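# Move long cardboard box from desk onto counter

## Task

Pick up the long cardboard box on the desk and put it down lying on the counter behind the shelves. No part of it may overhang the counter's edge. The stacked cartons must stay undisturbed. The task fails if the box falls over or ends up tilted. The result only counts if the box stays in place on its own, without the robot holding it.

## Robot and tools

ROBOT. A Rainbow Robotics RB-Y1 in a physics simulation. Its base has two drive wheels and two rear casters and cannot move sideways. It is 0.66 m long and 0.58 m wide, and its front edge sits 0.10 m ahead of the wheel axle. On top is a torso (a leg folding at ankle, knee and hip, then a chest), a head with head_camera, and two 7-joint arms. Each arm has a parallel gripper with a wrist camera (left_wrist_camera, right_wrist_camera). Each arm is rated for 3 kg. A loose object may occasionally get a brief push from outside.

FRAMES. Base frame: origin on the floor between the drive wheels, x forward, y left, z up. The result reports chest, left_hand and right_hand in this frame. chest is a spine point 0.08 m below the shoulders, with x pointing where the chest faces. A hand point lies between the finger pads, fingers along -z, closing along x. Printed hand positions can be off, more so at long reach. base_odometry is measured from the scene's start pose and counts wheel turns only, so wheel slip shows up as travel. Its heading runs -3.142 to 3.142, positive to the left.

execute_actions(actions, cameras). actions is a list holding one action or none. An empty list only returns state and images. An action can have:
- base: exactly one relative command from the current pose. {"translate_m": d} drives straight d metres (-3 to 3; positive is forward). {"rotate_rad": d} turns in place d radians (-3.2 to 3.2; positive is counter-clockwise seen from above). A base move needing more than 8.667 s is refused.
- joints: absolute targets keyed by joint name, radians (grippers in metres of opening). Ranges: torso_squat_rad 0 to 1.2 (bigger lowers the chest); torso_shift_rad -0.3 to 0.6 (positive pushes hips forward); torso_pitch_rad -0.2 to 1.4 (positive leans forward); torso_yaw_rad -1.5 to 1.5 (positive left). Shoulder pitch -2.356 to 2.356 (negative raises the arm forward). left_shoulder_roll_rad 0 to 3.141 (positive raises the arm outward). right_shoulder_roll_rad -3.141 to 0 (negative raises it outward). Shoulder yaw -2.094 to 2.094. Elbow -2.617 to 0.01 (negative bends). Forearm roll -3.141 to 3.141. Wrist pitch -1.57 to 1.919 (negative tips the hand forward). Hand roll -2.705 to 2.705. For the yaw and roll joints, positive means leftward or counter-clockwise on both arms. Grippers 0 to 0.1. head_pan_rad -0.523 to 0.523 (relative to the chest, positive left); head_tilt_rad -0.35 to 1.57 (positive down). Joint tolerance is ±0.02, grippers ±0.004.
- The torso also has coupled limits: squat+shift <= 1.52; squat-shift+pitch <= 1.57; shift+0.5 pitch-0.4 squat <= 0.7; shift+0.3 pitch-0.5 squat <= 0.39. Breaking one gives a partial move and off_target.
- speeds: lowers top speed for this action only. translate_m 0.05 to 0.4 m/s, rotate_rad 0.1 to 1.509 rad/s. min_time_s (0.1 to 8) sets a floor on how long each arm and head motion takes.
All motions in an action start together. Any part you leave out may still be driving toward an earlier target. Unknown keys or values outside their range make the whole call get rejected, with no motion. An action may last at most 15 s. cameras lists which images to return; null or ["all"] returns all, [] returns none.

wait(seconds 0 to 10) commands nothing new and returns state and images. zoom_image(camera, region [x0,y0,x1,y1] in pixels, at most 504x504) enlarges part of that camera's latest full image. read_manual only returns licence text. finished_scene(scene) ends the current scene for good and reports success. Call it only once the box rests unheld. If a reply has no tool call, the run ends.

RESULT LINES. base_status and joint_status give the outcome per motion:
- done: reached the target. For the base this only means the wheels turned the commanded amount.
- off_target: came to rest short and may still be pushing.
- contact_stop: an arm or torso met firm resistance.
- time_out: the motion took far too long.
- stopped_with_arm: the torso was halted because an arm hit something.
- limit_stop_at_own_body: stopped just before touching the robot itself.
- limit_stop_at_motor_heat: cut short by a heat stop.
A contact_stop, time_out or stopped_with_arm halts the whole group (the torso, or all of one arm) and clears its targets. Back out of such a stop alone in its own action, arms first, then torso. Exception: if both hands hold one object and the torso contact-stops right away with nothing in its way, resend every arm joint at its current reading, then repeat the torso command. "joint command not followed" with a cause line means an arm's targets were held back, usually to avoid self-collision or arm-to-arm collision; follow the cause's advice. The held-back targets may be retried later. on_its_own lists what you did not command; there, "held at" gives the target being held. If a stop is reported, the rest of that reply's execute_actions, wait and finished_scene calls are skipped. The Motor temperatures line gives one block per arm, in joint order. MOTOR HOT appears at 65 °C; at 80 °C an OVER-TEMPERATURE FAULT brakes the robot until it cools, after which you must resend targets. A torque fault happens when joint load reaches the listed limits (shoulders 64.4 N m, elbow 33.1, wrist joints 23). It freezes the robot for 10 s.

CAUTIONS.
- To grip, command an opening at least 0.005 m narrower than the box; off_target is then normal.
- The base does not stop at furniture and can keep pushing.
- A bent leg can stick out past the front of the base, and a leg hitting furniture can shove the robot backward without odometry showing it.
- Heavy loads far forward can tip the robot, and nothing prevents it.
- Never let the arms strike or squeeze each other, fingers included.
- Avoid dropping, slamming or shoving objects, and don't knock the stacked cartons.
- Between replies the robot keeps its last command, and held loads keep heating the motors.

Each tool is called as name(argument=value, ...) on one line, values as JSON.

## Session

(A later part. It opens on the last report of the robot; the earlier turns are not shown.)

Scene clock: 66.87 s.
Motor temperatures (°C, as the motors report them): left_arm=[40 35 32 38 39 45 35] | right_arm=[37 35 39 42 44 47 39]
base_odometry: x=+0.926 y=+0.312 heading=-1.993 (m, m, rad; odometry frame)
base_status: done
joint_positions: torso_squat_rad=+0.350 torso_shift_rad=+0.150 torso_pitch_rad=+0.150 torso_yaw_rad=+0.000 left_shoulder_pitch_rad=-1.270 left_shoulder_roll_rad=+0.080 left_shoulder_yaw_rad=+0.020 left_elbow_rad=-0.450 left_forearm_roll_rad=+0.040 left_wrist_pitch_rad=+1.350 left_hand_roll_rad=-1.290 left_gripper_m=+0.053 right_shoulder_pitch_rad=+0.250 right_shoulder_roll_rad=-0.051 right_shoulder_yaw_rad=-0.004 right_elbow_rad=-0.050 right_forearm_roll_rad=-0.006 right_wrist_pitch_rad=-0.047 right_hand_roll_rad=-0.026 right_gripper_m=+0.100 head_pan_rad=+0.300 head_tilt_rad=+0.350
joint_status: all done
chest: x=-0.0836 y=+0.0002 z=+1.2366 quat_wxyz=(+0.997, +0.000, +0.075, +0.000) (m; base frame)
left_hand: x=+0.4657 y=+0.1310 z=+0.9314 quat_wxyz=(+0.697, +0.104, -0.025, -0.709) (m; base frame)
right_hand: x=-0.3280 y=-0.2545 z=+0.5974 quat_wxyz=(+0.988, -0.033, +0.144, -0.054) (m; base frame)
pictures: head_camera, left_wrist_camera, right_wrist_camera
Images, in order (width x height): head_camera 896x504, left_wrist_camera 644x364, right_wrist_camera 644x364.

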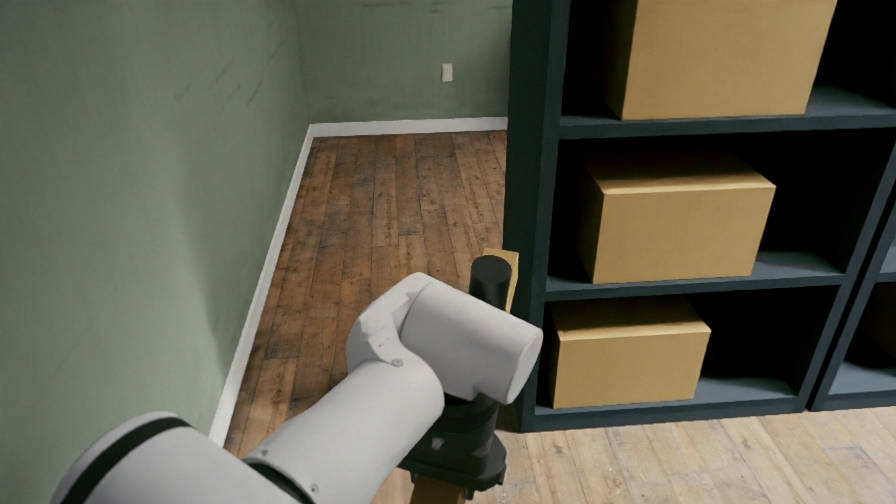

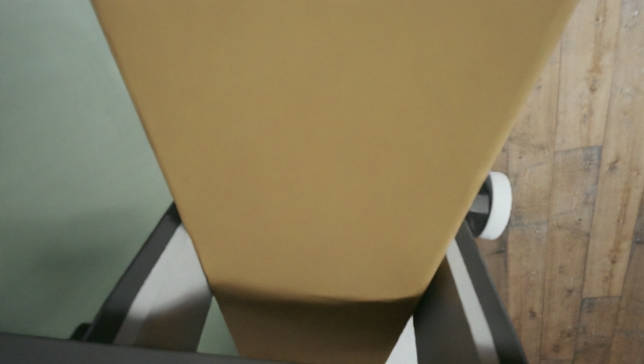

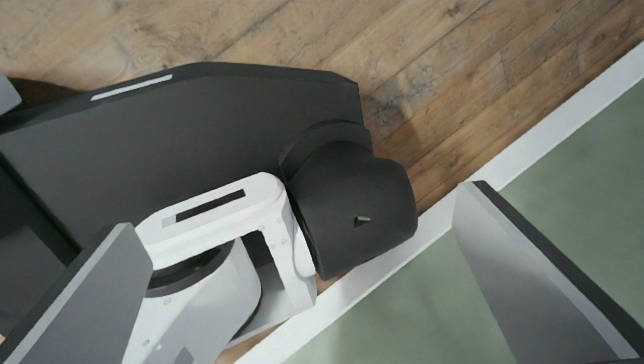

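execute_actions(actions=[{"base":{"rotate_rad":0.48},"speeds":{"rotate_rad":0.5},"joints":{"head_pan_rad":0,"right_shoulder_pitch_rad":0.05}}], cameras=["head_camera"])

execute_actions(actions=[{"base":{"translate_m":0.8},"joints":{"head_tilt_rad":0.55}}], cameras=["head_camera"])

Scene clock: 69.33 s.
Motor temperatures (°C, as the motors report them): left_arm=[40 35 32 38 39 45 35] | right_arm=[37 35 39 42 44 47 39]
base_odometry: x=+0.926 y=+0.312 heading=-1.514 (m, m, rad; odometry frame)
base_status: done
joint_positions: torso_squat_rad=+0.350 torso_shift_rad=+0.150 torso_pitch_rad=+0.150 torso_yaw_rad=+0.000 left_shoulder_pitch_rad=-1.270 left_shoulder_roll_rad=+0.080 left_shoulder_yaw_rad=+0.020 left_elbow_rad=-0.450 left_forearm_roll_rad=+0.040 left_wrist_pitch_rad=+1.350 left_hand_roll_rad=-1.290 left_gripper_m=+0.053 right_shoulder_pitch_rad=+0.050 right_shoulder_roll_rad=-0.051 right_shoulder_yaw_rad=-0.004 right_elbow_rad=-0.050 right_forearm_roll_rad=-0.006 right_wrist_pitch_rad=-0.047 right_hand_roll_rad=-0.026 right_gripper_m=+0.100 head_pan_rad=+0.000 head_tilt_rad=+0.350
joint_status: all done
chest: x=-0.0835 y=+0.0002 z=+1.2366 quat_wxyz=(+0.997, +0.000, +0.075, +0.000) (m; base frame)
left_hand: x=+0.4657 y=+0.1310 z=+0.9313 quat_wxyz=(+0.697, +0.104, -0.025, -0.709) (m; base frame)
right_hand: x=-0.1866 y=-0.2596 z=+0.5620 quat_wxyz=(+0.998, -0.028, +0.049, -0.023) (m; base frame)
pictures: head_camera
Images, in order (width x height): head_camera 896x504.

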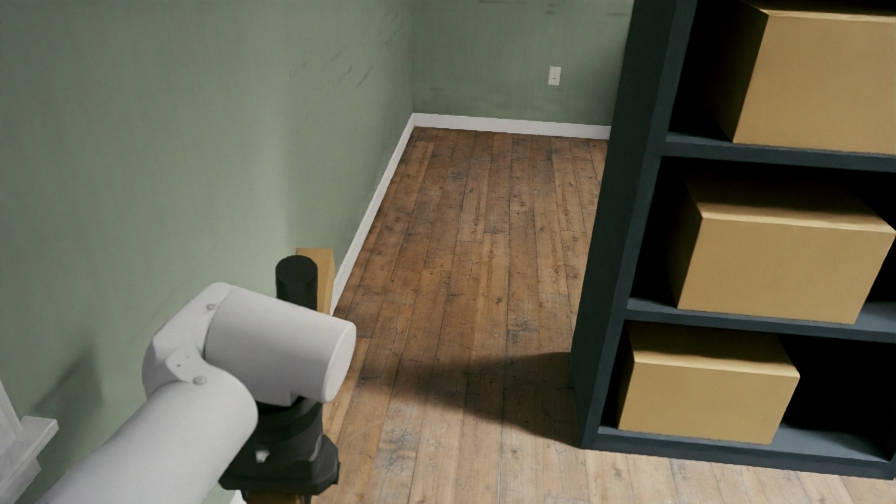

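Scene clock: 72.80 s.
Motor temperatures (°C, as the motors report them): left_arm=[40 35 32 38 39 45 35] | right_arm=[37 35 39 42 44 47 39]
base_odometry: x=+0.972 y=-0.487 heading=-1.514 (m, m, rad; odometry frame)
base_status: done
joint_positions: torso_squat_rad=+0.350 torso_shift_rad=+0.150 torso_pitch_rad=+0.150 torso_yaw_rad=+0.000 left_shoulder_pitch_rad=-1.270 left_shoulder_roll_rad=+0.080 left_shoulder_yaw_rad=+0.020 left_elbow_rad=-0.450 left_forearm_roll_rad=+0.040 left_wrist_pitch_rad=+1.350 left_hand_roll_rad=-1.290 left_gripper_m=+0.053 right_shoulder_pitch_rad=+0.050 right_shoulder_roll_rad=-0.051 right_shoulder_yaw_rad=-0.004 right_elbow_rad=-0.050 right_forearm_roll_rad=-0.006 right_wrist_pitch_rad=-0.047 right_hand_roll_rad=-0.026 right_gripper_m=+0.100 head_pan_rad=+0.000 head_tilt_rad=+0.550
joint_status: all done
chest: x=-0.0835 y=+0.0002 z=+1.2366 quat_wxyz=(+0.997, +0.000, +0.075, +0.000) (m; base frame)
left_hand: x=+0.4657 y=+0.1310 z=+0.9313 quat_wxyz=(+0.697, +0.104, -0.025, -0.709) (m; base frame)
right_hand: x=-0.1866 y=-0.2596 z=+0.5620 quat_wxyz=(+0.998, -0.028, +0.049, -0.023) (m; base frame)
pictures: head_camera
Images, in order (width x height): head_camera 896x504.

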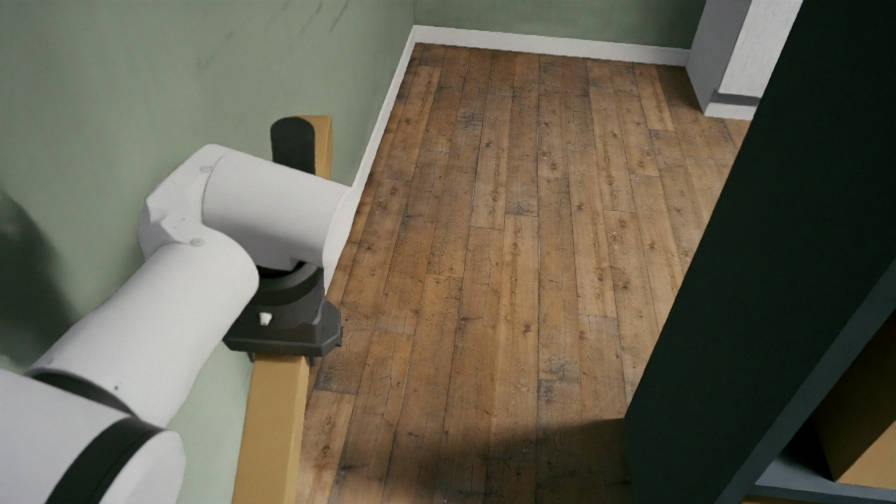

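execute_actions(actions=[{"base":{"rotate_rad":-0.12}}], cameras=[])

execute_actions(actions=[{"base":{"translate_m":0.5},"speeds":{"translate_m":0.25},"joints":{"head_tilt_rad":0.75}}])

Scene clock: 74.23 s.
Motor temperatures (°C, as the motors report them): left_arm=[40 35 32 38 39 45 35] | right_arm=[37 35 39 41 44 47 39]
base_odometry: x=+0.972 y=-0.487 heading=-1.633 (m, m, rad; odometry frame)
base_status: done
joint_positions: torso_squat_rad=+0.350 torso_shift_rad=+0.150 torso_pitch_rad=+0.150 torso_yaw_rad=+0.000 left_shoulder_pitch_rad=-1.270 left_shoulder_roll_rad=+0.080 left_shoulder_yaw_rad=+0.020 left_elbow_rad=-0.450 left_forearm_roll_rad=+0.040 left_wrist_pitch_rad=+1.350 left_hand_roll_rad=-1.290 left_gripper_m=+0.053 right_shoulder_pitch_rad=+0.050 right_shoulder_roll_rad=-0.051 right_shoulder_yaw_rad=-0.004 right_elbow_rad=-0.050 right_forearm_roll_rad=-0.006 right_wrist_pitch_rad=-0.047 right_hand_roll_rad=-0.026 right_gripper_m=+0.100 head_pan_rad=+0.000 head_tilt_rad=+0.550
joint_status: not commanded
chest: x=-0.0835 y=+0.0002 z=+1.2366 quat_wxyz=(+0.997, +0.000, +0.075, +0.000) (m; base frame)
left_hand: x=+0.4657 y=+0.1310 z=+0.9313 quat_wxyz=(+0.697, +0.104, -0.025, -0.709) (m; base frame)
right_hand: x=-0.1866 y=-0.2596 z=+0.5620 quat_wxyz=(+0.998, -0.028, +0.049, -0.023) (m; base frame)
pictures: none
No camera images: the call's "cameras" was empty. Leave "cameras" out to get every camera's image.

Scene clock: 77.17 s.
Motor temperatures (°C, as the motors report them): left_arm=[40 35 32 38 39 45 35] | right_arm=[37 35 39 41 44 47 39]
base_odometry: x=+0.941 y=-0.986 heading=-1.633 (m, m, rad; odometry frame)
base_status: done
joint_positions: torso_squat_rad=+0.350 torso_shift_rad=+0.150 torso_pitch_rad=+0.150 torso_yaw_rad=+0.000 left_shoulder_pitch_rad=-1.270 left_shoulder_roll_rad=+0.080 left_shoulder_yaw_rad=+0.020 left_elbow_rad=-0.450 left_forearm_roll_rad=+0.040 left_wrist_pitch_rad=+1.350 left_hand_roll_rad=-1.290 left_gripper_m=+0.053 right_shoulder_pitch_rad=+0.050 right_shoulder_roll_rad=-0.051 right_shoulder_yaw_rad=-0.004 right_elbow_rad=-0.050 right_forearm_roll_rad=-0.006 right_wrist_pitch_rad=-0.047 right_hand_roll_rad=-0.026 right_gripper_m=+0.100 head_pan_rad=+0.000 head_tilt_rad=+0.750
joint_status: all done
chest: x=-0.0835 y=+0.0002 z=+1.2366 quat_wxyz=(+0.997, +0.000, +0.075, +0.000) (m; base frame)
left_hand: x=+0.4657 y=+0.1310 z=+0.9313 quat_wxyz=(+0.697, +0.104, -0.025, -0.709) (m; base frame)
right_hand: x=-0.1867 y=-0.2596 z=+0.5620 quat_wxyz=(+0.998, -0.028, +0.049, -0.023) (m; base frame)
pictures: head_camera, left_wrist_camera, right_wrist_camera
Images, in order (width x height): head_camera 896x504, left_wrist_camera 644x364, right_wrist_camera 644x364.

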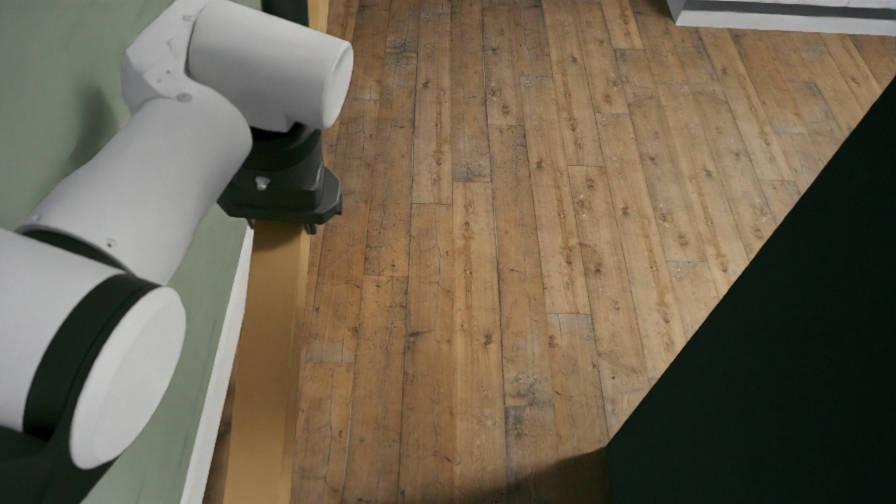

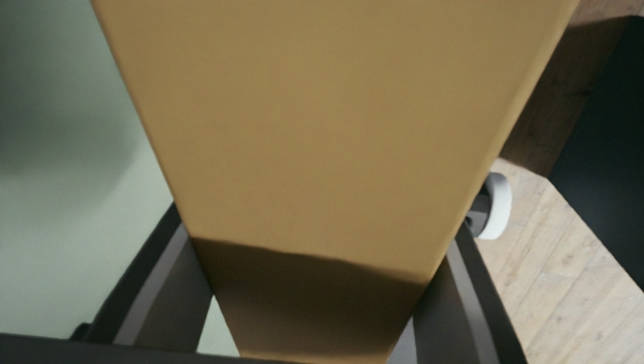

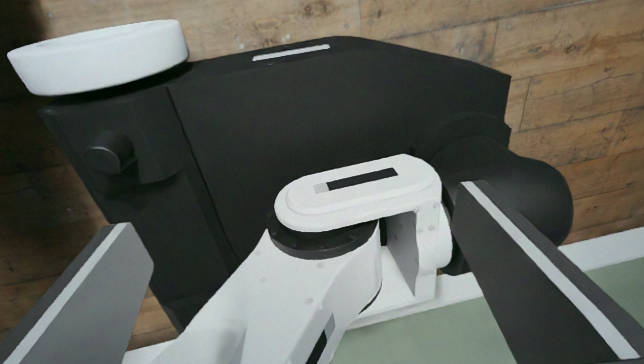

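execute_actions(actions=[{"base":{"translate_m":0.85},"speeds":{"translate_m":0.3},"joints":{"torso_squat_rad":0.1,"left_shoulder_pitch_rad":-1.47,"left_wrist_pitch_rad":1.65,"head_tilt_rad":0.45,"head_pan_rad":-0.5},"min_time_s":2}])

Scene clock: 81.33 s.
Motor temperatures (°C, as the motors report them): left_arm=[40 35 32 38 39 45 35] | right_arm=[37 35 39 41 44 47 39]
base_odometry: x=+0.888 y=-1.834 heading=-1.633 (m, m, rad; odometry frame)
base_status: done
joint_positions: torso_squat_rad=+0.100 torso_shift_rad=+0.150 torso_pitch_rad=+0.150 torso_yaw_rad=+0.000 left_shoulder_pitch_rad=-1.470 left_shoulder_roll_rad=+0.080 left_shoulder_yaw_rad=+0.020 left_elbow_rad=-0.450 left_forearm_roll_rad=+0.040 left_wrist_pitch_rad=+1.650 left_hand_roll_rad=-1.290 left_gripper_m=+0.053 right_shoulder_pitch_rad=+0.050 right_shoulder_roll_rad=-0.051 right_shoulder_yaw_rad=-0.004 right_elbow_rad=-0.050 right_forearm_roll_rad=-0.006 right_wrist_pitch_rad=-0.047 right_hand_roll_rad=-0.026 right_gripper_m=+0.100 head_pan_rad=-0.500 head_tilt_rad=+0.450
joint_status: all done
chest: x=-0.0777 y=+0.0002 z=+1.2751 quat_wxyz=(+0.997, +0.000, +0.075, +0.000) (m; base frame)
left_hand: x=+0.4629 y=+0.1132 z=+1.0653 quat_wxyz=(+0.688, +0.098, +0.035, -0.719) (m; base frame)
right_hand: x=-0.1809 y=-0.2596 z=+0.6005 quat_wxyz=(+0.998, -0.028, +0.049, -0.023) (m; base frame)
pictures: head_camera, left_wrist_camera, right_wrist_camera
Images, in order (width x height): head_camera 896x504, left_wrist_camera 644x364, right_wrist_camera 644x364.

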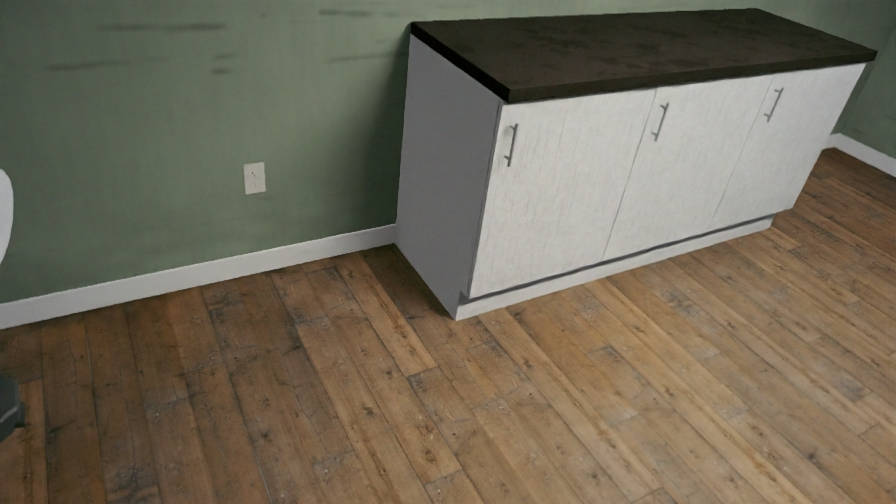

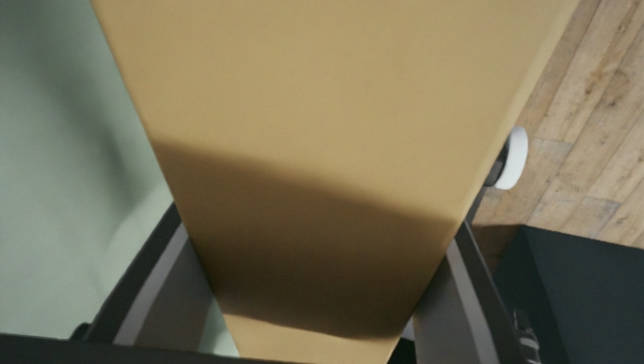

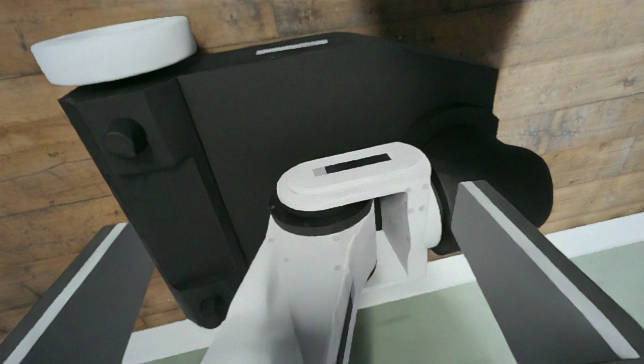

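execute_actions(actions=[{"base":{"rotate_rad":-0.28},"speeds":{"rotate_rad":0.5},"joints":{"head_pan_rad":-0.3}}], cameras=[])

execute_actions(actions=[{"base":{"translate_m":0.45}}], cameras=[])

execute_actions(actions=[{"base":{"rotate_rad":-0.2},"speeds":{"rotate_rad":0.5}}], cameras=[])

execute_actions(actions=[{"base":{"translate_m":0.35},"joints":{"head_pan_rad":-0.1,"head_tilt_rad":0.55}}], cameras=["head_camera"])

Scene clock: 83.40 s.
Motor temperatures (°C, as the motors report them): left_arm=[40 35 32 38 39 45 35] | right_arm=[37 35 39 41 44 47 39]
base_odometry: x=+0.888 y=-1.834 heading=-1.913 (m, m, rad; odometry frame)
base_status: done
joint_positions: torso_squat_rad=+0.100 torso_shift_rad=+0.150 torso_pitch_rad=+0.150 torso_yaw_rad=+0.000 left_shoulder_pitch_rad=-1.470 left_shoulder_roll_rad=+0.080 left_shoulder_yaw_rad=+0.020 left_elbow_rad=-0.450 left_forearm_roll_rad=+0.040 left_wrist_pitch_rad=+1.650 left_hand_roll_rad=-1.290 left_gripper_m=+0.053 right_shoulder_pitch_rad=+0.050 right_shoulder_roll_rad=-0.051 right_shoulder_yaw_rad=-0.004 right_elbow_rad=-0.050 right_forearm_roll_rad=-0.006 right_wrist_pitch_rad=-0.047 right_hand_roll_rad=-0.026 right_gripper_m=+0.100 head_pan_rad=-0.300 head_tilt_rad=+0.450
joint_status: all done
chest: x=-0.0777 y=+0.0002 z=+1.2751 quat_wxyz=(+0.997, +0.000, +0.075, +0.000) (m; base frame)
left_hand: x=+0.4629 y=+0.1132 z=+1.0653 quat_wxyz=(+0.688, +0.098, +0.035, -0.719) (m; base frame)
right_hand: x=-0.1809 y=-0.2596 z=+0.6005 quat_wxyz=(+0.998, -0.028, +0.049, -0.023) (m; base frame)
pictures: none
No camera images: the call's "cameras" was empty. Leave "cameras" out to get every camera's image.

Scene clock: 85.90 s.
Motor temperatures (°C, as the motors report them): left_arm=[40 35 32 38 39 45 35] | right_arm=[37 35 39 41 44 47 39]
base_odometry: x=+0.737 y=-2.258 heading=-1.913 (m, m, rad; odometry frame)
base_status: done
joint_positions: torso_squat_rad=+0.100 torso_shift_rad=+0.150 torso_pitch_rad=+0.150 torso_yaw_rad=+0.000 left_shoulder_pitch_rad=-1.470 left_shoulder_roll_rad=+0.080 left_shoulder_yaw_rad=+0.020 left_elbow_rad=-0.450 left_forearm_roll_rad=+0.040 left_wrist_pitch_rad=+1.650 left_hand_roll_rad=-1.290 left_gripper_m=+0.053 right_shoulder_pitch_rad=+0.050 right_shoulder_roll_rad=-0.051 right_shoulder_yaw_rad=-0.004 right_elbow_rad=-0.050 right_forearm_roll_rad=-0.006 right_wrist_pitch_rad=-0.047 right_hand_roll_rad=-0.026 right_gripper_m=+0.100 head_pan_rad=-0.300 head_tilt_rad=+0.450
joint_status: not commanded
chest: x=-0.0777 y=+0.0002 z=+1.2751 quat_wxyz=(+0.997, +0.000, +0.075, +0.000) (m; base frame)
left_hand: x=+0.4629 y=+0.1132 z=+1.0654 quat_wxyz=(+0.688, +0.098, +0.035, -0.719) (m; base frame)
right_hand: x=-0.1808 y=-0.2596 z=+0.6005 quat_wxyz=(+0.998, -0.028, +0.049, -0.023) (m; base frame)
pictures: none
No camera images: the call's "cameras" was empty. Leave "cameras" out to get every camera's image.

Scene clock: 87.60 s.
Motor temperatures (°C, as the motors report them): left_arm=[40 35 32 38 39 45 35] | right_arm=[37 35 39 41 44 47 39]
base_odometry: x=+0.737 y=-2.258 heading=-2.112 (m, m, rad; odometry frame)
base_status: done
joint_positions: torso_squat_rad=+0.100 torso_shift_rad=+0.150 torso_pitch_rad=+0.150 torso_yaw_rad=+0.000 left_shoulder_pitch_rad=-1.470 left_shoulder_roll_rad=+0.080 left_shoulder_yaw_rad=+0.020 left_elbow_rad=-0.450 left_forearm_roll_rad=+0.040 left_wrist_pitch_rad=+1.650 left_hand_roll_rad=-1.290 left_gripper_m=+0.053 right_shoulder_pitch_rad=+0.050 right_shoulder_roll_rad=-0.051 right_shoulder_yaw_rad=-0.004 right_elbow_rad=-0.050 right_forearm_roll_rad=-0.006 right_wrist_pitch_rad=-0.047 right_hand_roll_rad=-0.026 right_gripper_m=+0.100 head_pan_rad=-0.300 head_tilt_rad=+0.450
joint_status: not commanded
chest: x=-0.0777 y=+0.0002 z=+1.2751 quat_wxyz=(+0.997, +0.000, +0.075, +0.000) (m; base frame)
left_hand: x=+0.4629 y=+0.1132 z=+1.0653 quat_wxyz=(+0.688, +0.098, +0.035, -0.719) (m; base frame)
right_hand: x=-0.1808 y=-0.2596 z=+0.6005 quat_wxyz=(+0.998, -0.028, +0.049, -0.023) (m; base frame)
pictures: none
No camera images: the call's "cameras" was empty. Leave "cameras" out to get every camera's image.

Scene clock: 89.83 s.
Motor temperatures (°C, as the motors report them): left_arm=[40 35 32 38 39 45 35] | right_arm=[37 35 39 41 44 47 39]
base_odometry: x=+0.556 y=-2.558 heading=-2.112 (m, m, rad; odometry frame)
base_status: done
joint_positions: torso_squat_rad=+0.100 torso_shift_rad=+0.150 torso_pitch_rad=+0.150 torso_yaw_rad=+0.000 left_shoulder_pitch_rad=-1.470 left_shoulder_roll_rad=+0.080 left_shoulder_yaw_rad=+0.020 left_elbow_rad=-0.450 left_forearm_roll_rad=+0.040 left_wrist_pitch_rad=+1.650 left_hand_roll_rad=-1.290 left_gripper_m=+0.053 right_shoulder_pitch_rad=+0.050 right_shoulder_roll_rad=-0.051 right_shoulder_yaw_rad=-0.004 right_elbow_rad=-0.050 right_forearm_roll_rad=-0.006 right_wrist_pitch_rad=-0.047 right_hand_roll_rad=-0.026 right_gripper_m=+0.100 head_pan_rad=-0.100 head_tilt_rad=+0.550
joint_status: all done
chest: x=-0.0777 y=+0.0002 z=+1.2751 quat_wxyz=(+0.997, +0.000, +0.075, +0.000) (m; base frame)
left_hand: x=+0.4629 y=+0.1132 z=+1.0653 quat_wxyz=(+0.688, +0.098, +0.035, -0.719) (m; base frame)
right_hand: x=-0.1808 y=-0.2596 z=+0.6005 quat_wxyz=(+0.998, -0.028, +0.049, -0.023) (m; base frame)
pictures: head_camera
Images, in order (width x height): head_camera 896x504.

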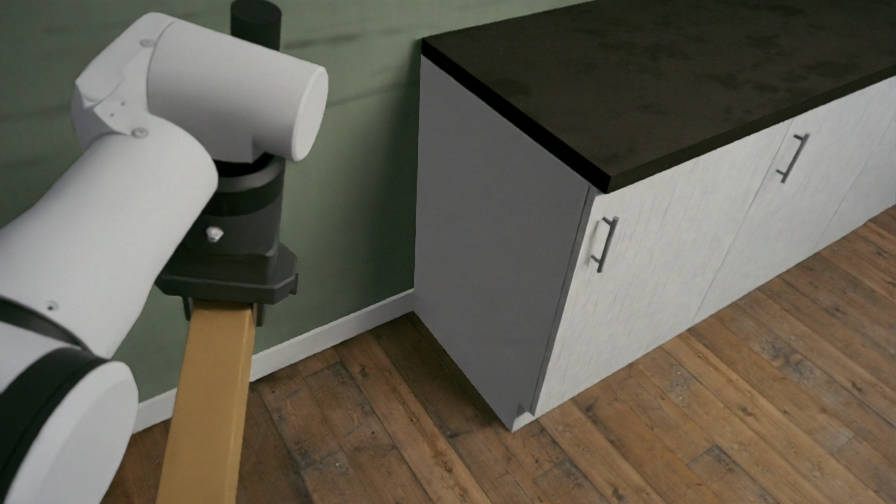

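execute_actions(actions=[{"base":{"translate_m":0.3},"speeds":{"translate_m":0.25}}], cameras=["head_camera"])

execute_actions(actions=[{"base":{"rotate_rad":-1.07},"speeds":{"rotate_rad":0.5},"joints":{"head_pan_rad":0.5,"head_tilt_rad":0.7}}])

Scene clock: 92.13 s.
Motor temperatures (°C, as the motors report them): left_arm=[40 35 32 38 39 45 35] | right_arm=[37 35 39 41 44 47 39]
base_odometry: x=+0.402 y=-2.815 heading=-2.112 (m, m, rad; odometry frame)
base_status: done
joint_positions: torso_squat_rad=+0.100 torso_shift_rad=+0.150 torso_pitch_rad=+0.150 torso_yaw_rad=+0.000 left_shoulder_pitch_rad=-1.470 left_shoulder_roll_rad=+0.080 left_shoulder_yaw_rad=+0.020 left_elbow_rad=-0.450 left_forearm_roll_rad=+0.040 left_wrist_pitch_rad=+1.650 left_hand_roll_rad=-1.290 left_gripper_m=+0.053 right_shoulder_pitch_rad=+0.050 right_shoulder_roll_rad=-0.051 right_shoulder_yaw_rad=-0.004 right_elbow_rad=-0.050 right_forearm_roll_rad=-0.006 right_wrist_pitch_rad=-0.047 right_hand_roll_rad=-0.026 right_gripper_m=+0.100 head_pan_rad=-0.100 head_tilt_rad=+0.550
joint_status: not commanded
chest: x=-0.0777 y=+0.0002 z=+1.2751 quat_wxyz=(+0.997, +0.000, +0.075, +0.000) (m; base frame)
left_hand: x=+0.4629 y=+0.1132 z=+1.0654 quat_wxyz=(+0.688, +0.098, +0.035, -0.719) (m; base frame)
right_hand: x=-0.1808 y=-0.2596 z=+0.6005 quat_wxyz=(+0.998, -0.028, +0.049, -0.023) (m; base frame)
pictures: head_camera
Images, in order (width x height): head_camera 896x504.

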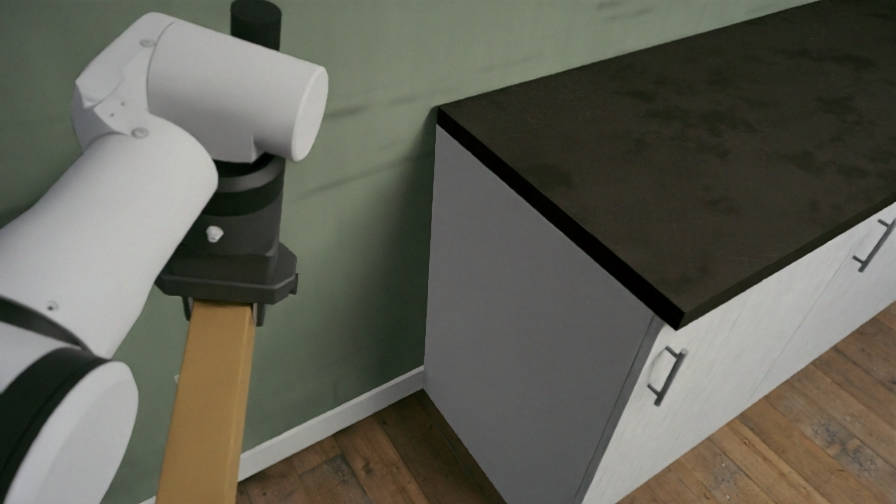

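Scene clock: 95.60 s.
Motor temperatures (°C, as the motors report them): left_arm=[40 35 32 38 39 45 35] | right_arm=[37 35 39 41 44 47 39]
base_odometry: x=+0.402 y=-2.815 heading=+3.102 (m, m, rad; odometry frame)
base_status: done
joint_positions: torso_squat_rad=+0.100 torso_shift_rad=+0.150 torso_pitch_rad=+0.150 torso_yaw_rad=+0.000 left_shoulder_pitch_rad=-1.470 left_shoulder_roll_rad=+0.080 left_shoulder_yaw_rad=+0.020 left_elbow_rad=-0.450 left_forearm_roll_rad=+0.040 left_wrist_pitch_rad=+1.650 left_hand_roll_rad=-1.290 left_gripper_m=+0.053 right_shoulder_pitch_rad=+0.050 right_shoulder_roll_rad=-0.051 right_shoulder_yaw_rad=-0.004 right_elbow_rad=-0.050 right_forearm_roll_rad=-0.006 right_wrist_pitch_rad=-0.047 right_hand_roll_rad=-0.026 right_gripper_m=+0.100 head_pan_rad=+0.500 head_tilt_rad=+0.700
joint_status: all done
chest: x=-0.0777 y=+0.0002 z=+1.2751 quat_wxyz=(+0.997, +0.000, +0.075, +0.000) (m; base frame)
left_hand: x=+0.4629 y=+0.1132 z=+1.0654 quat_wxyz=(+0.688, +0.098, +0.035, -0.719) (m; base frame)
right_hand: x=-0.1808 y=-0.2596 z=+0.6005 quat_wxyz=(+0.998, -0.028, +0.049, -0.023) (m; base frame)
pictures: head_camera, left_wrist_camera, right_wrist_camera
Images, in order (width x height): head_camera 896x504, left_wrist_camera 644x364, right_wrist_camera 644x364.

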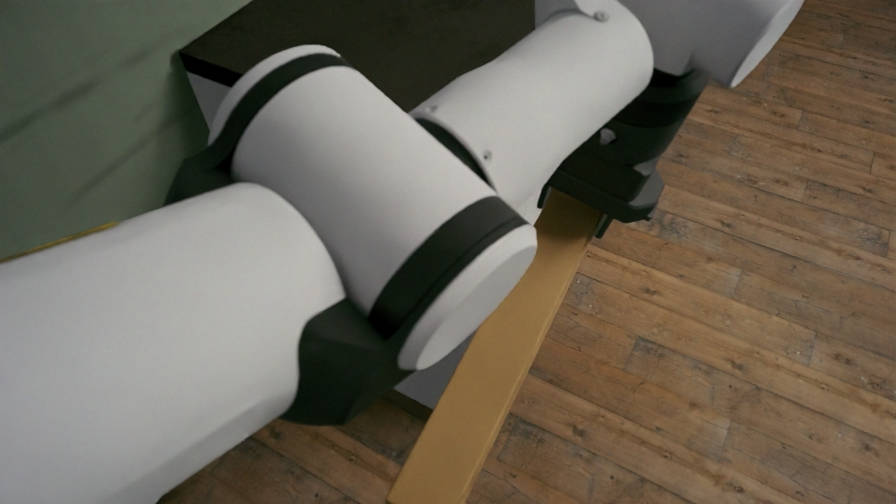

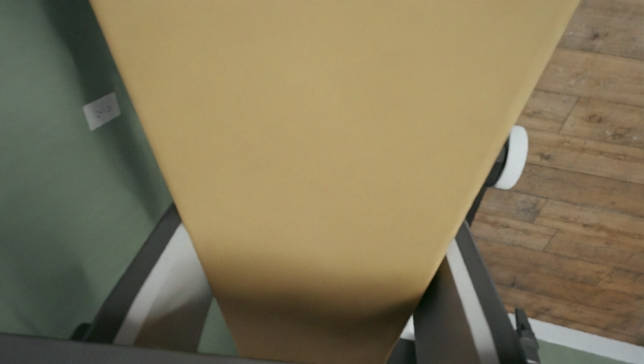

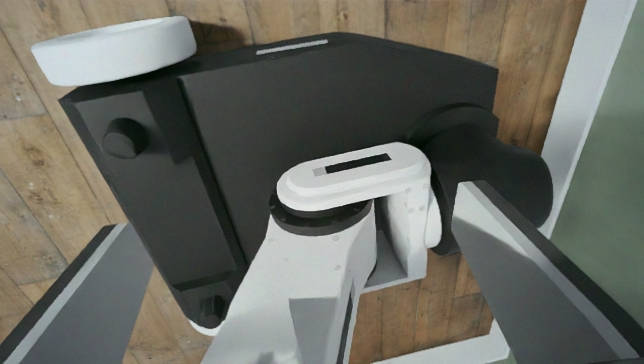

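execute_actions(actions=[{"base":{"translate_m":0.35},"speeds":{"translate_m":0.2},"joints":{"left_shoulder_roll_rad":0.85,"left_shoulder_pitch_rad":-1.35,"left_forearm_roll_rad":0.5,"left_hand_roll_rad":-1.85,"head_tilt_rad":0.8},"min_time_s":2}], cameras=["head_camera"])

Scene clock: 98.37 s.
Motor temperatures (°C, as the motors report them): left_arm=[40 35 32 38 39 45 35] | right_arm=[37 35 39 41 44 47 39]
base_odometry: x=+0.052 y=-2.801 heading=+3.101 (m, m, rad; odometry frame)
base_status: done
joint_positions: torso_squat_rad=+0.100 torso_shift_rad=+0.150 torso_pitch_rad=+0.150 torso_yaw_rad=+0.000 left_shoulder_pitch_rad=-1.350 left_shoulder_roll_rad=+0.850 left_shoulder_yaw_rad=+0.020 left_elbow_rad=-0.450 left_forearm_roll_rad=+0.500 left_wrist_pitch_rad=+1.650 left_hand_roll_rad=-1.850 left_gripper_m=+0.053 right_shoulder_pitch_rad=+0.050 right_shoulder_roll_rad=-0.051 right_shoulder_yaw_rad=-0.004 right_elbow_rad=-0.050 right_forearm_roll_rad=-0.006 right_wrist_pitch_rad=-0.047 right_hand_roll_rad=-0.026 right_gripper_m=+0.100 head_pan_rad=+0.500 head_tilt_rad=+0.800
joint_status: all done
chest: x=-0.0777 y=+0.0002 z=+1.2751 quat_wxyz=(+0.997, +0.000, +0.075, +0.000) (m; base frame)
left_hand: x=+0.4528 y=+0.4619 z=+1.1537 quat_wxyz=(+0.726, +0.075, -0.049, -0.682) (m; base frame)
right_hand: x=-0.1809 y=-0.2596 z=+0.6005 quat_wxyz=(+0.998, -0.028, +0.049, -0.023) (m; base frame)
pictures: head_camera
Images, in order (width x height): head_camera 896x504.

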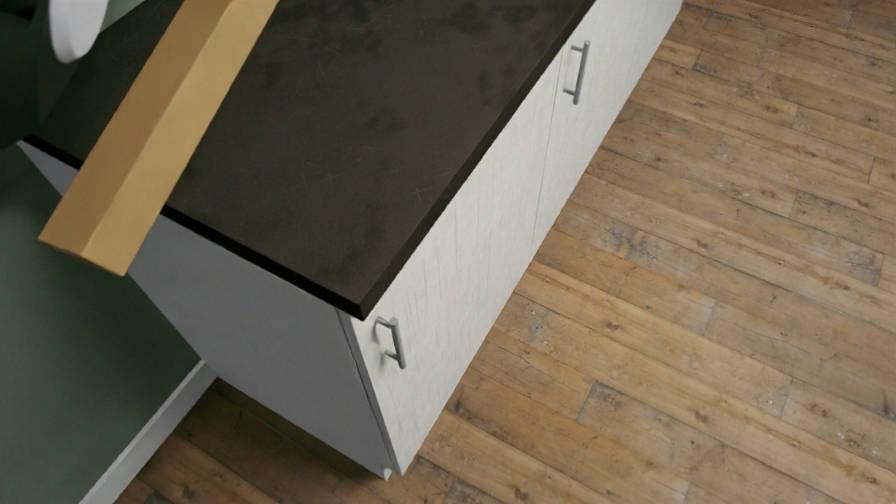

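execute_actions(actions=[{"base":{"rotate_rad":-0.3},"speeds":{"rotate_rad":0.6}}], cameras=[])

execute_actions(actions=[{"base":{"translate_m":0.35}}], cameras=["head_camera"])

execute_actions(actions=[{"base":{"rotate_rad":0.3},"speeds":{"rotate_rad":0.5}}], cameras=["head_camera","right_wrist_camera"])

Scene clock: 100.43 s.
Motor temperatures (°C, as the motors report them): left_arm=[40 35 32 38 39 45 35] | right_arm=[37 35 39 41 44 47 39]
base_odometry: x=+0.052 y=-2.801 heading=+2.802 (m, m, rad; odometry frame)
base_status: done
joint_positions: torso_squat_rad=+0.100 torso_shift_rad=+0.150 torso_pitch_rad=+0.150 torso_yaw_rad=+0.000 left_shoulder_pitch_rad=-1.350 left_shoulder_roll_rad=+0.850 left_shoulder_yaw_rad=+0.020 left_elbow_rad=-0.450 left_forearm_roll_rad=+0.500 left_wrist_pitch_rad=+1.650 left_hand_roll_rad=-1.850 left_gripper_m=+0.053 right_shoulder_pitch_rad=+0.050 right_shoulder_roll_rad=-0.051 right_shoulder_yaw_rad=-0.004 right_elbow_rad=-0.050 right_forearm_roll_rad=-0.006 right_wrist_pitch_rad=-0.047 right_hand_roll_rad=-0.026 right_gripper_m=+0.100 head_pan_rad=+0.500 head_tilt_rad=+0.800
joint_status: not commanded
chest: x=-0.0777 y=+0.0002 z=+1.2751 quat_wxyz=(+0.997, +0.000, +0.075, +0.000) (m; base frame)
left_hand: x=+0.4527 y=+0.4620 z=+1.1538 quat_wxyz=(+0.726, +0.075, -0.049, -0.682) (m; base frame)
right_hand: x=-0.1809 y=-0.2596 z=+0.6005 quat_wxyz=(+0.998, -0.028, +0.049, -0.023) (m; base frame)
pictures: none
No camera images: the call's "cameras" was empty. Leave "cameras" out to get every camera's image.

Scene clock: 102.60 s.
Motor temperatures (°C, as the motors report them): left_arm=[40 35 32 38 39 45 35] | right_arm=[37 35 39 41 44 47 39]
base_odometry: x=-0.278 y=-2.684 heading=+2.802 (m, m, rad; odometry frame)
base_status: done
joint_positions: torso_squat_rad=+0.100 torso_shift_rad=+0.150 torso_pitch_rad=+0.150 torso_yaw_rad=+0.000 left_shoulder_pitch_rad=-1.350 left_shoulder_roll_rad=+0.850 left_shoulder_yaw_rad=+0.020 left_elbow_rad=-0.450 left_forearm_roll_rad=+0.500 left_wrist_pitch_rad=+1.650 left_hand_roll_rad=-1.850 left_gripper_m=+0.053 right_shoulder_pitch_rad=+0.050 right_shoulder_roll_rad=-0.051 right_shoulder_yaw_rad=-0.004 right_elbow_rad=-0.050 right_forearm_roll_rad=-0.006 right_wrist_pitch_rad=-0.047 right_hand_roll_rad=-0.026 right_gripper_m=+0.100 head_pan_rad=+0.500 head_tilt_rad=+0.800
joint_status: not commanded
chest: x=-0.0776 y=+0.0002 z=+1.2751 quat_wxyz=(+0.997, +0.000, +0.075, +0.000) (m; base frame)
left_hand: x=+0.4528 y=+0.4621 z=+1.1537 quat_wxyz=(+0.726, +0.075, -0.049, -0.682) (m; base frame)
right_hand: x=-0.1808 y=-0.2596 z=+0.6005 quat_wxyz=(+0.998, -0.028, +0.049, -0.023) (m; base frame)
pictures: head_camera
Images, in order (width x height): head_camera 896x504.

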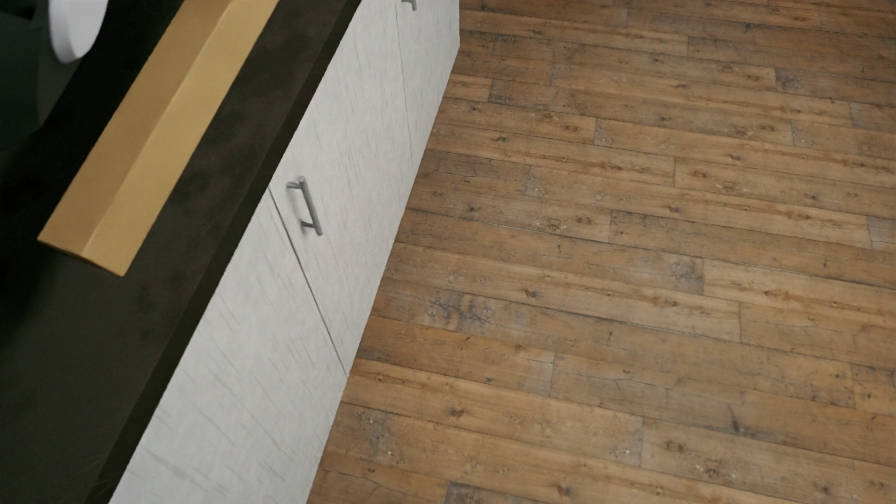

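Scene clock: 104.50 s.
Motor temperatures (°C, as the motors report them): left_arm=[40 35 32 38 39 45 35] | right_arm=[37 35 39 41 44 47 39]
base_odometry: x=-0.277 y=-2.684 heading=+3.101 (m, m, rad; odometry frame)
base_status: done
joint_positions: torso_squat_rad=+0.100 torso_shift_rad=+0.150 torso_pitch_rad=+0.150 torso_yaw_rad=+0.000 left_shoulder_pitch_rad=-1.350 left_shoulder_roll_rad=+0.850 left_shoulder_yaw_rad=+0.020 left_elbow_rad=-0.450 left_forearm_roll_rad=+0.500 left_wrist_pitch_rad=+1.650 left_hand_roll_rad=-1.850 left_gripper_m=+0.053 right_shoulder_pitch_rad=+0.050 right_shoulder_roll_rad=-0.051 right_shoulder_yaw_rad=-0.004 right_elbow_rad=-0.050 right_forearm_roll_rad=-0.006 right_wrist_pitch_rad=-0.047 right_hand_roll_rad=-0.026 right_gripper_m=+0.100 head_pan_rad=+0.500 head_tilt_rad=+0.800
joint_status: not commanded
chest: x=-0.0777 y=+0.0001 z=+1.2751 quat_wxyz=(+0.997, +0.000, +0.075, +0.000) (m; base frame)
left_hand: x=+0.4527 y=+0.4621 z=+1.1537 quat_wxyz=(+0.726, +0.075, -0.049, -0.682) (m; base frame)
right_hand: x=-0.1808 y=-0.2596 z=+0.6005 quat_wxyz=(+0.998, -0.028, +0.049, -0.023) (m; base frame)
pictures: head_camera, right_wrist_camera
Images, in order (width x height): head_camera 896x504, right_wrist_camera 644x364.

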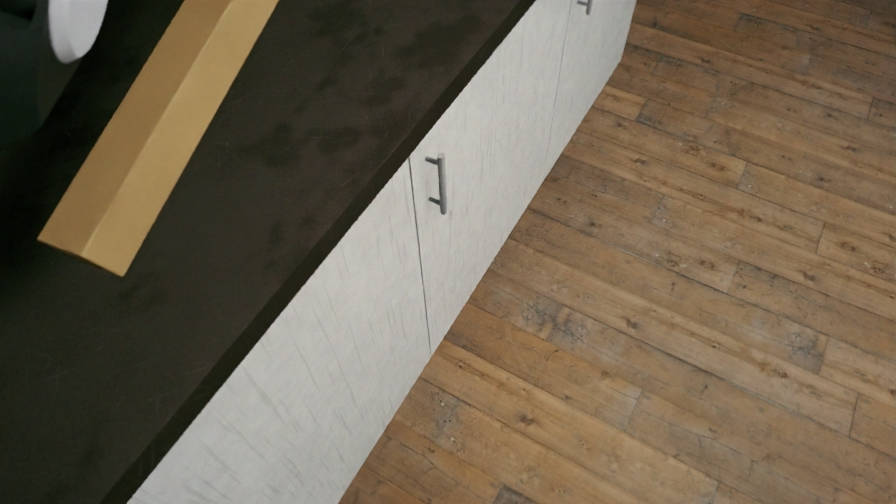

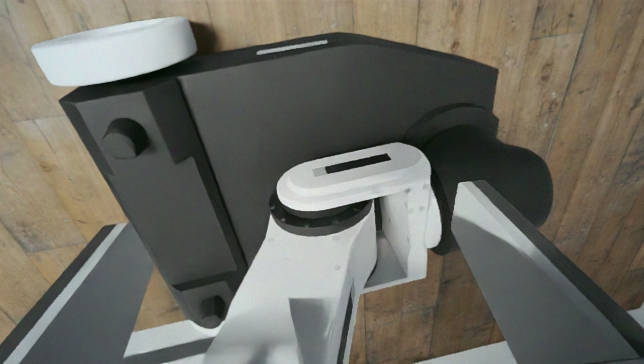

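execute_actions(actions=[{"base":{"translate_m":0.12},"joints":{"left_shoulder_roll_rad":1.02,"left_shoulder_pitch_rad":-1.17,"left_forearm_roll_rad":0.55,"left_hand_roll_rad":-2.0,"torso_squat_rad":0.4},"min_time_s":1.5}], cameras=["head_camera"])

Scene clock: 106.40 s.
Motor temperatures (°C, as the motors report them): left_arm=[40 35 32 38 39 45 35] | right_arm=[37 35 39 41 44 47 39]
base_odometry: x=-0.397 y=-2.680 heading=+3.102 (m, m, rad; odometry frame)
base_status: done
joint_positions: torso_squat_rad=+0.400 torso_shift_rad=+0.150 torso_pitch_rad=+0.150 torso_yaw_rad=+0.000 left_shoulder_pitch_rad=-1.170 left_shoulder_roll_rad=+1.020 left_shoulder_yaw_rad=+0.020 left_elbow_rad=-0.450 left_forearm_roll_rad=+0.550 left_wrist_pitch_rad=+1.650 left_hand_roll_rad=-2.000 left_gripper_m=+0.053 right_shoulder_pitch_rad=+0.050 right_shoulder_roll_rad=-0.051 right_shoulder_yaw_rad=-0.004 right_elbow_rad=-0.050 right_forearm_roll_rad=-0.006 right_wrist_pitch_rad=-0.047 right_hand_roll_rad=-0.026 right_gripper_m=+0.100 head_pan_rad=+0.500 head_tilt_rad=+0.800
joint_status: all done
chest: x=-0.0855 y=+0.0001 z=+1.2240 quat_wxyz=(+0.997, +0.000, +0.075, +0.000) (m; base frame)
left_hand: x=+0.3650 y=+0.5674 z=+1.0727 quat_wxyz=(+0.740, +0.061, +0.010, -0.670) (m; base frame)
right_hand: x=-0.1886 y=-0.2596 z=+0.5493 quat_wxyz=(+0.998, -0.028, +0.049, -0.023) (m; base frame)
pictures: head_camera
Images, in order (width x height): head_camera 896x504.

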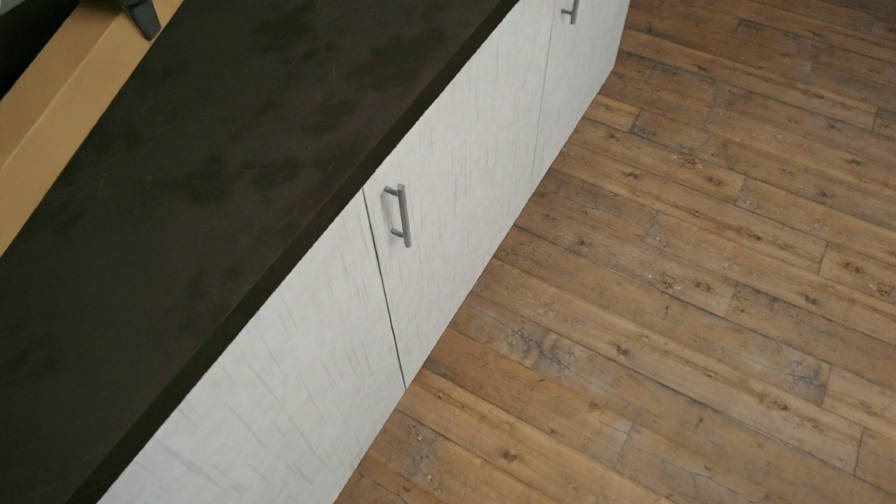

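execute_actions(actions=[{"joints":{"left_hand_roll_rad":-2.1,"left_wrist_pitch_rad":1.76,"torso_squat_rad":0.6},"min_time_s":1}], cameras=["head_camera","left_wrist_camera"])

Scene clock: 107.97 s.
Motor temperatures (°C, as the motors report them): left_arm=[40 35 32 38 39 45 35] | right_arm=[37 35 39 41 44 47 39]
base_odometry: x=-0.397 y=-2.680 heading=+3.102 (m, m, rad; odometry frame)
base_status: not commanded
joint_positions: torso_squat_rad=+0.600 torso_shift_rad=+0.150 torso_pitch_rad=+0.150 torso_yaw_rad=+0.000 left_shoulder_pitch_rad=-1.170 left_shoulder_roll_rad=+1.020 left_shoulder_yaw_rad=+0.020 left_elbow_rad=-0.450 left_forearm_roll_rad=+0.550 left_wrist_pitch_rad=+1.760 left_hand_roll_rad=-2.100 left_gripper_m=+0.053 right_shoulder_pitch_rad=+0.050 right_shoulder_roll_rad=-0.051 right_shoulder_yaw_rad=-0.004 right_elbow_rad=-0.050 right_forearm_roll_rad=-0.006 right_wrist_pitch_rad=-0.047 right_hand_roll_rad=-0.026 right_gripper_m=+0.100 head_pan_rad=+0.500 head_tilt_rad=+0.800
joint_status: all done
chest: x=-0.0955 y=+0.0001 z=+1.1577 quat_wxyz=(+0.997, +0.000, +0.075, +0.000) (m; base frame)
left_hand: x=+0.3331 y=+0.5547 z=+1.0050 quat_wxyz=(+0.708, +0.007, +0.027, -0.706) (m; base frame)
right_hand: x=-0.1986 y=-0.2596 z=+0.4831 quat_wxyz=(+0.998, -0.028, +0.049, -0.023) (m; base frame)
pictures: head_camera, left_wrist_camera
Images, in order (width x height): head_camera 896x504, left_wrist_camera 644x364.

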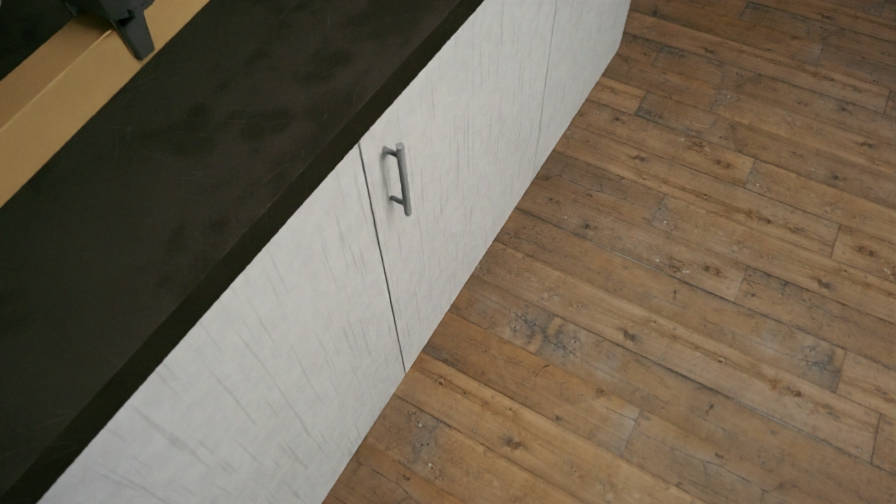

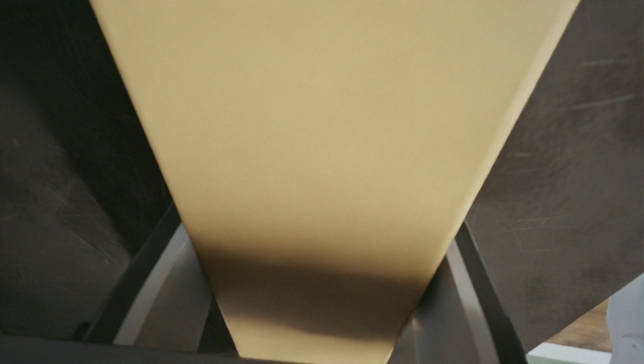

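Good orientation. Lower more.

execute_actions(actions=[{"joints":{"torso_squat_rad":0.7}}], cameras=["head_camera","left_wrist_camera"])

Scene clock: 109.10 s.
Motor temperatures (°C, as the motors report them): left_arm=[40 35 32 38 39 45 35] | right_arm=[37 35 39 41 44 47 39]
base_odometry: x=-0.397 y=-2.680 heading=+3.102 (m, m, rad; odometry frame)
base_status: not commanded
joint_positions: torso_squat_rad=+0.700 torso_shift_rad=+0.150 torso_pitch_rad=+0.150 torso_yaw_rad=+0.000 left_shoulder_pitch_rad=-1.170 left_shoulder_roll_rad=+1.020 left_shoulder_yaw_rad=+0.020 left_elbow_rad=-0.450 left_forearm_roll_rad=+0.550 left_wrist_pitch_rad=+1.760 left_hand_roll_rad=-2.100 left_gripper_m=+0.053 right_shoulder_pitch_rad=+0.050 right_shoulder_roll_rad=-0.051 right_shoulder_yaw_rad=-0.004 right_elbow_rad=-0.050 right_forearm_roll_rad=-0.006 right_wrist_pitch_rad=-0.047 right_hand_roll_rad=-0.026 right_gripper_m=+0.100 head_pan_rad=+0.500 head_tilt_rad=+0.800
joint_status: all done
chest: x=-0.1019 y=+0.0001 z=+1.1158 quat_wxyz=(+0.997, +0.000, +0.075, +0.000) (m; base frame)
left_hand: x=+0.3267 y=+0.5547 z=+0.9631 quat_wxyz=(+0.708, +0.007, +0.027, -0.706) (m; base frame)
right_hand: x=-0.2049 y=-0.2596 z=+0.4412 quat_wxyz=(+0.998, -0.028, +0.049, -0.023) (m; base frame)
pictures: head_camera, left_wrist_camera
Images, in order (width x height): head_camera 896x504, left_wrist_camera 644x364.

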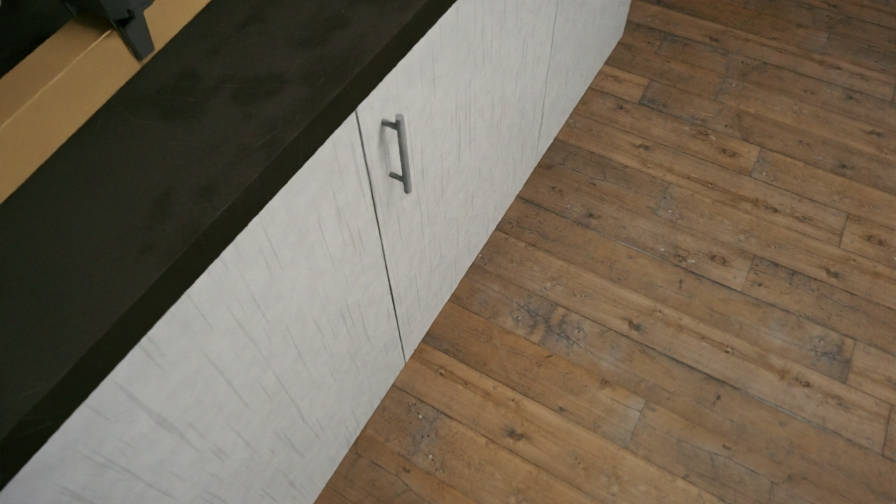

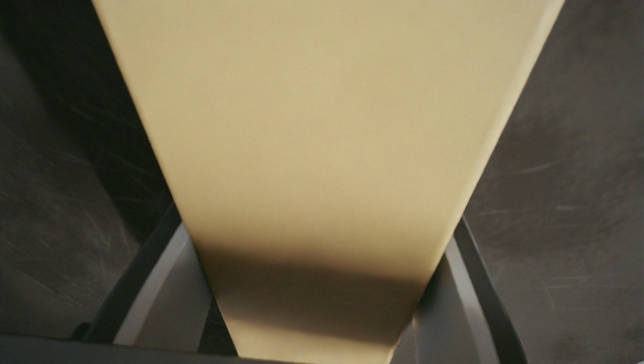

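No contact yet.

execute_actions(actions=[{"joints":{"torso_squat_rad":0.75}}], cameras=["left_wrist_camera"])

Scene clock: 110.03 s.
Motor temperatures (°C, as the motors report them): left_arm=[40 35 32 38 39 45 35] | right_arm=[37 35 39 41 44 47 39]
base_odometry: x=-0.397 y=-2.680 heading=+3.102 (m, m, rad; odometry frame)
base_status: not commanded
joint_positions: torso_squat_rad=+0.750 torso_shift_rad=+0.149 torso_pitch_rad=+0.148 torso_yaw_rad=+0.000 left_shoulder_pitch_rad=-1.179 left_shoulder_roll_rad=+1.026 left_shoulder_yaw_rad=+0.021 left_elbow_rad=-0.455 left_forearm_roll_rad=+0.550 left_wrist_pitch_rad=+1.760 left_hand_roll_rad=-2.100 left_gripper_m=+0.052 right_shoulder_pitch_rad=+0.050 right_shoulder_roll_rad=-0.052 right_shoulder_yaw_rad=-0.004 right_elbow_rad=-0.050 right_forearm_roll_rad=-0.006 right_wrist_pitch_rad=-0.047 right_hand_roll_rad=-0.026 right_gripper_m=+0.100 head_pan_rad=+0.500 head_tilt_rad=+0.800
joint_status: all done
chest: x=-0.1064 y=-0.0009 z=+1.0930 quat_wxyz=(+0.997, +0.001, +0.074, +0.000) (m; base frame)
left_hand: x=+0.3254 y=+0.5552 z=+0.9484 quat_wxyz=(+0.708, +0.015, +0.023, -0.706) (m; base frame)
right_hand: x=-0.2080 y=-0.2592 z=+0.4176 quat_wxyz=(+0.998, -0.027, +0.048, -0.023) (m; base frame)
pictures: left_wrist_camera
Images, in order (width x height): left_wrist_camera 644x364.

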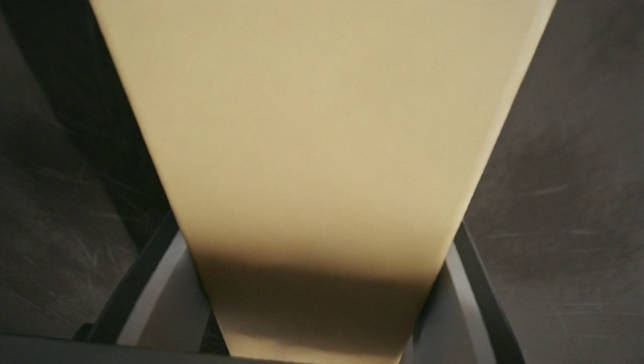

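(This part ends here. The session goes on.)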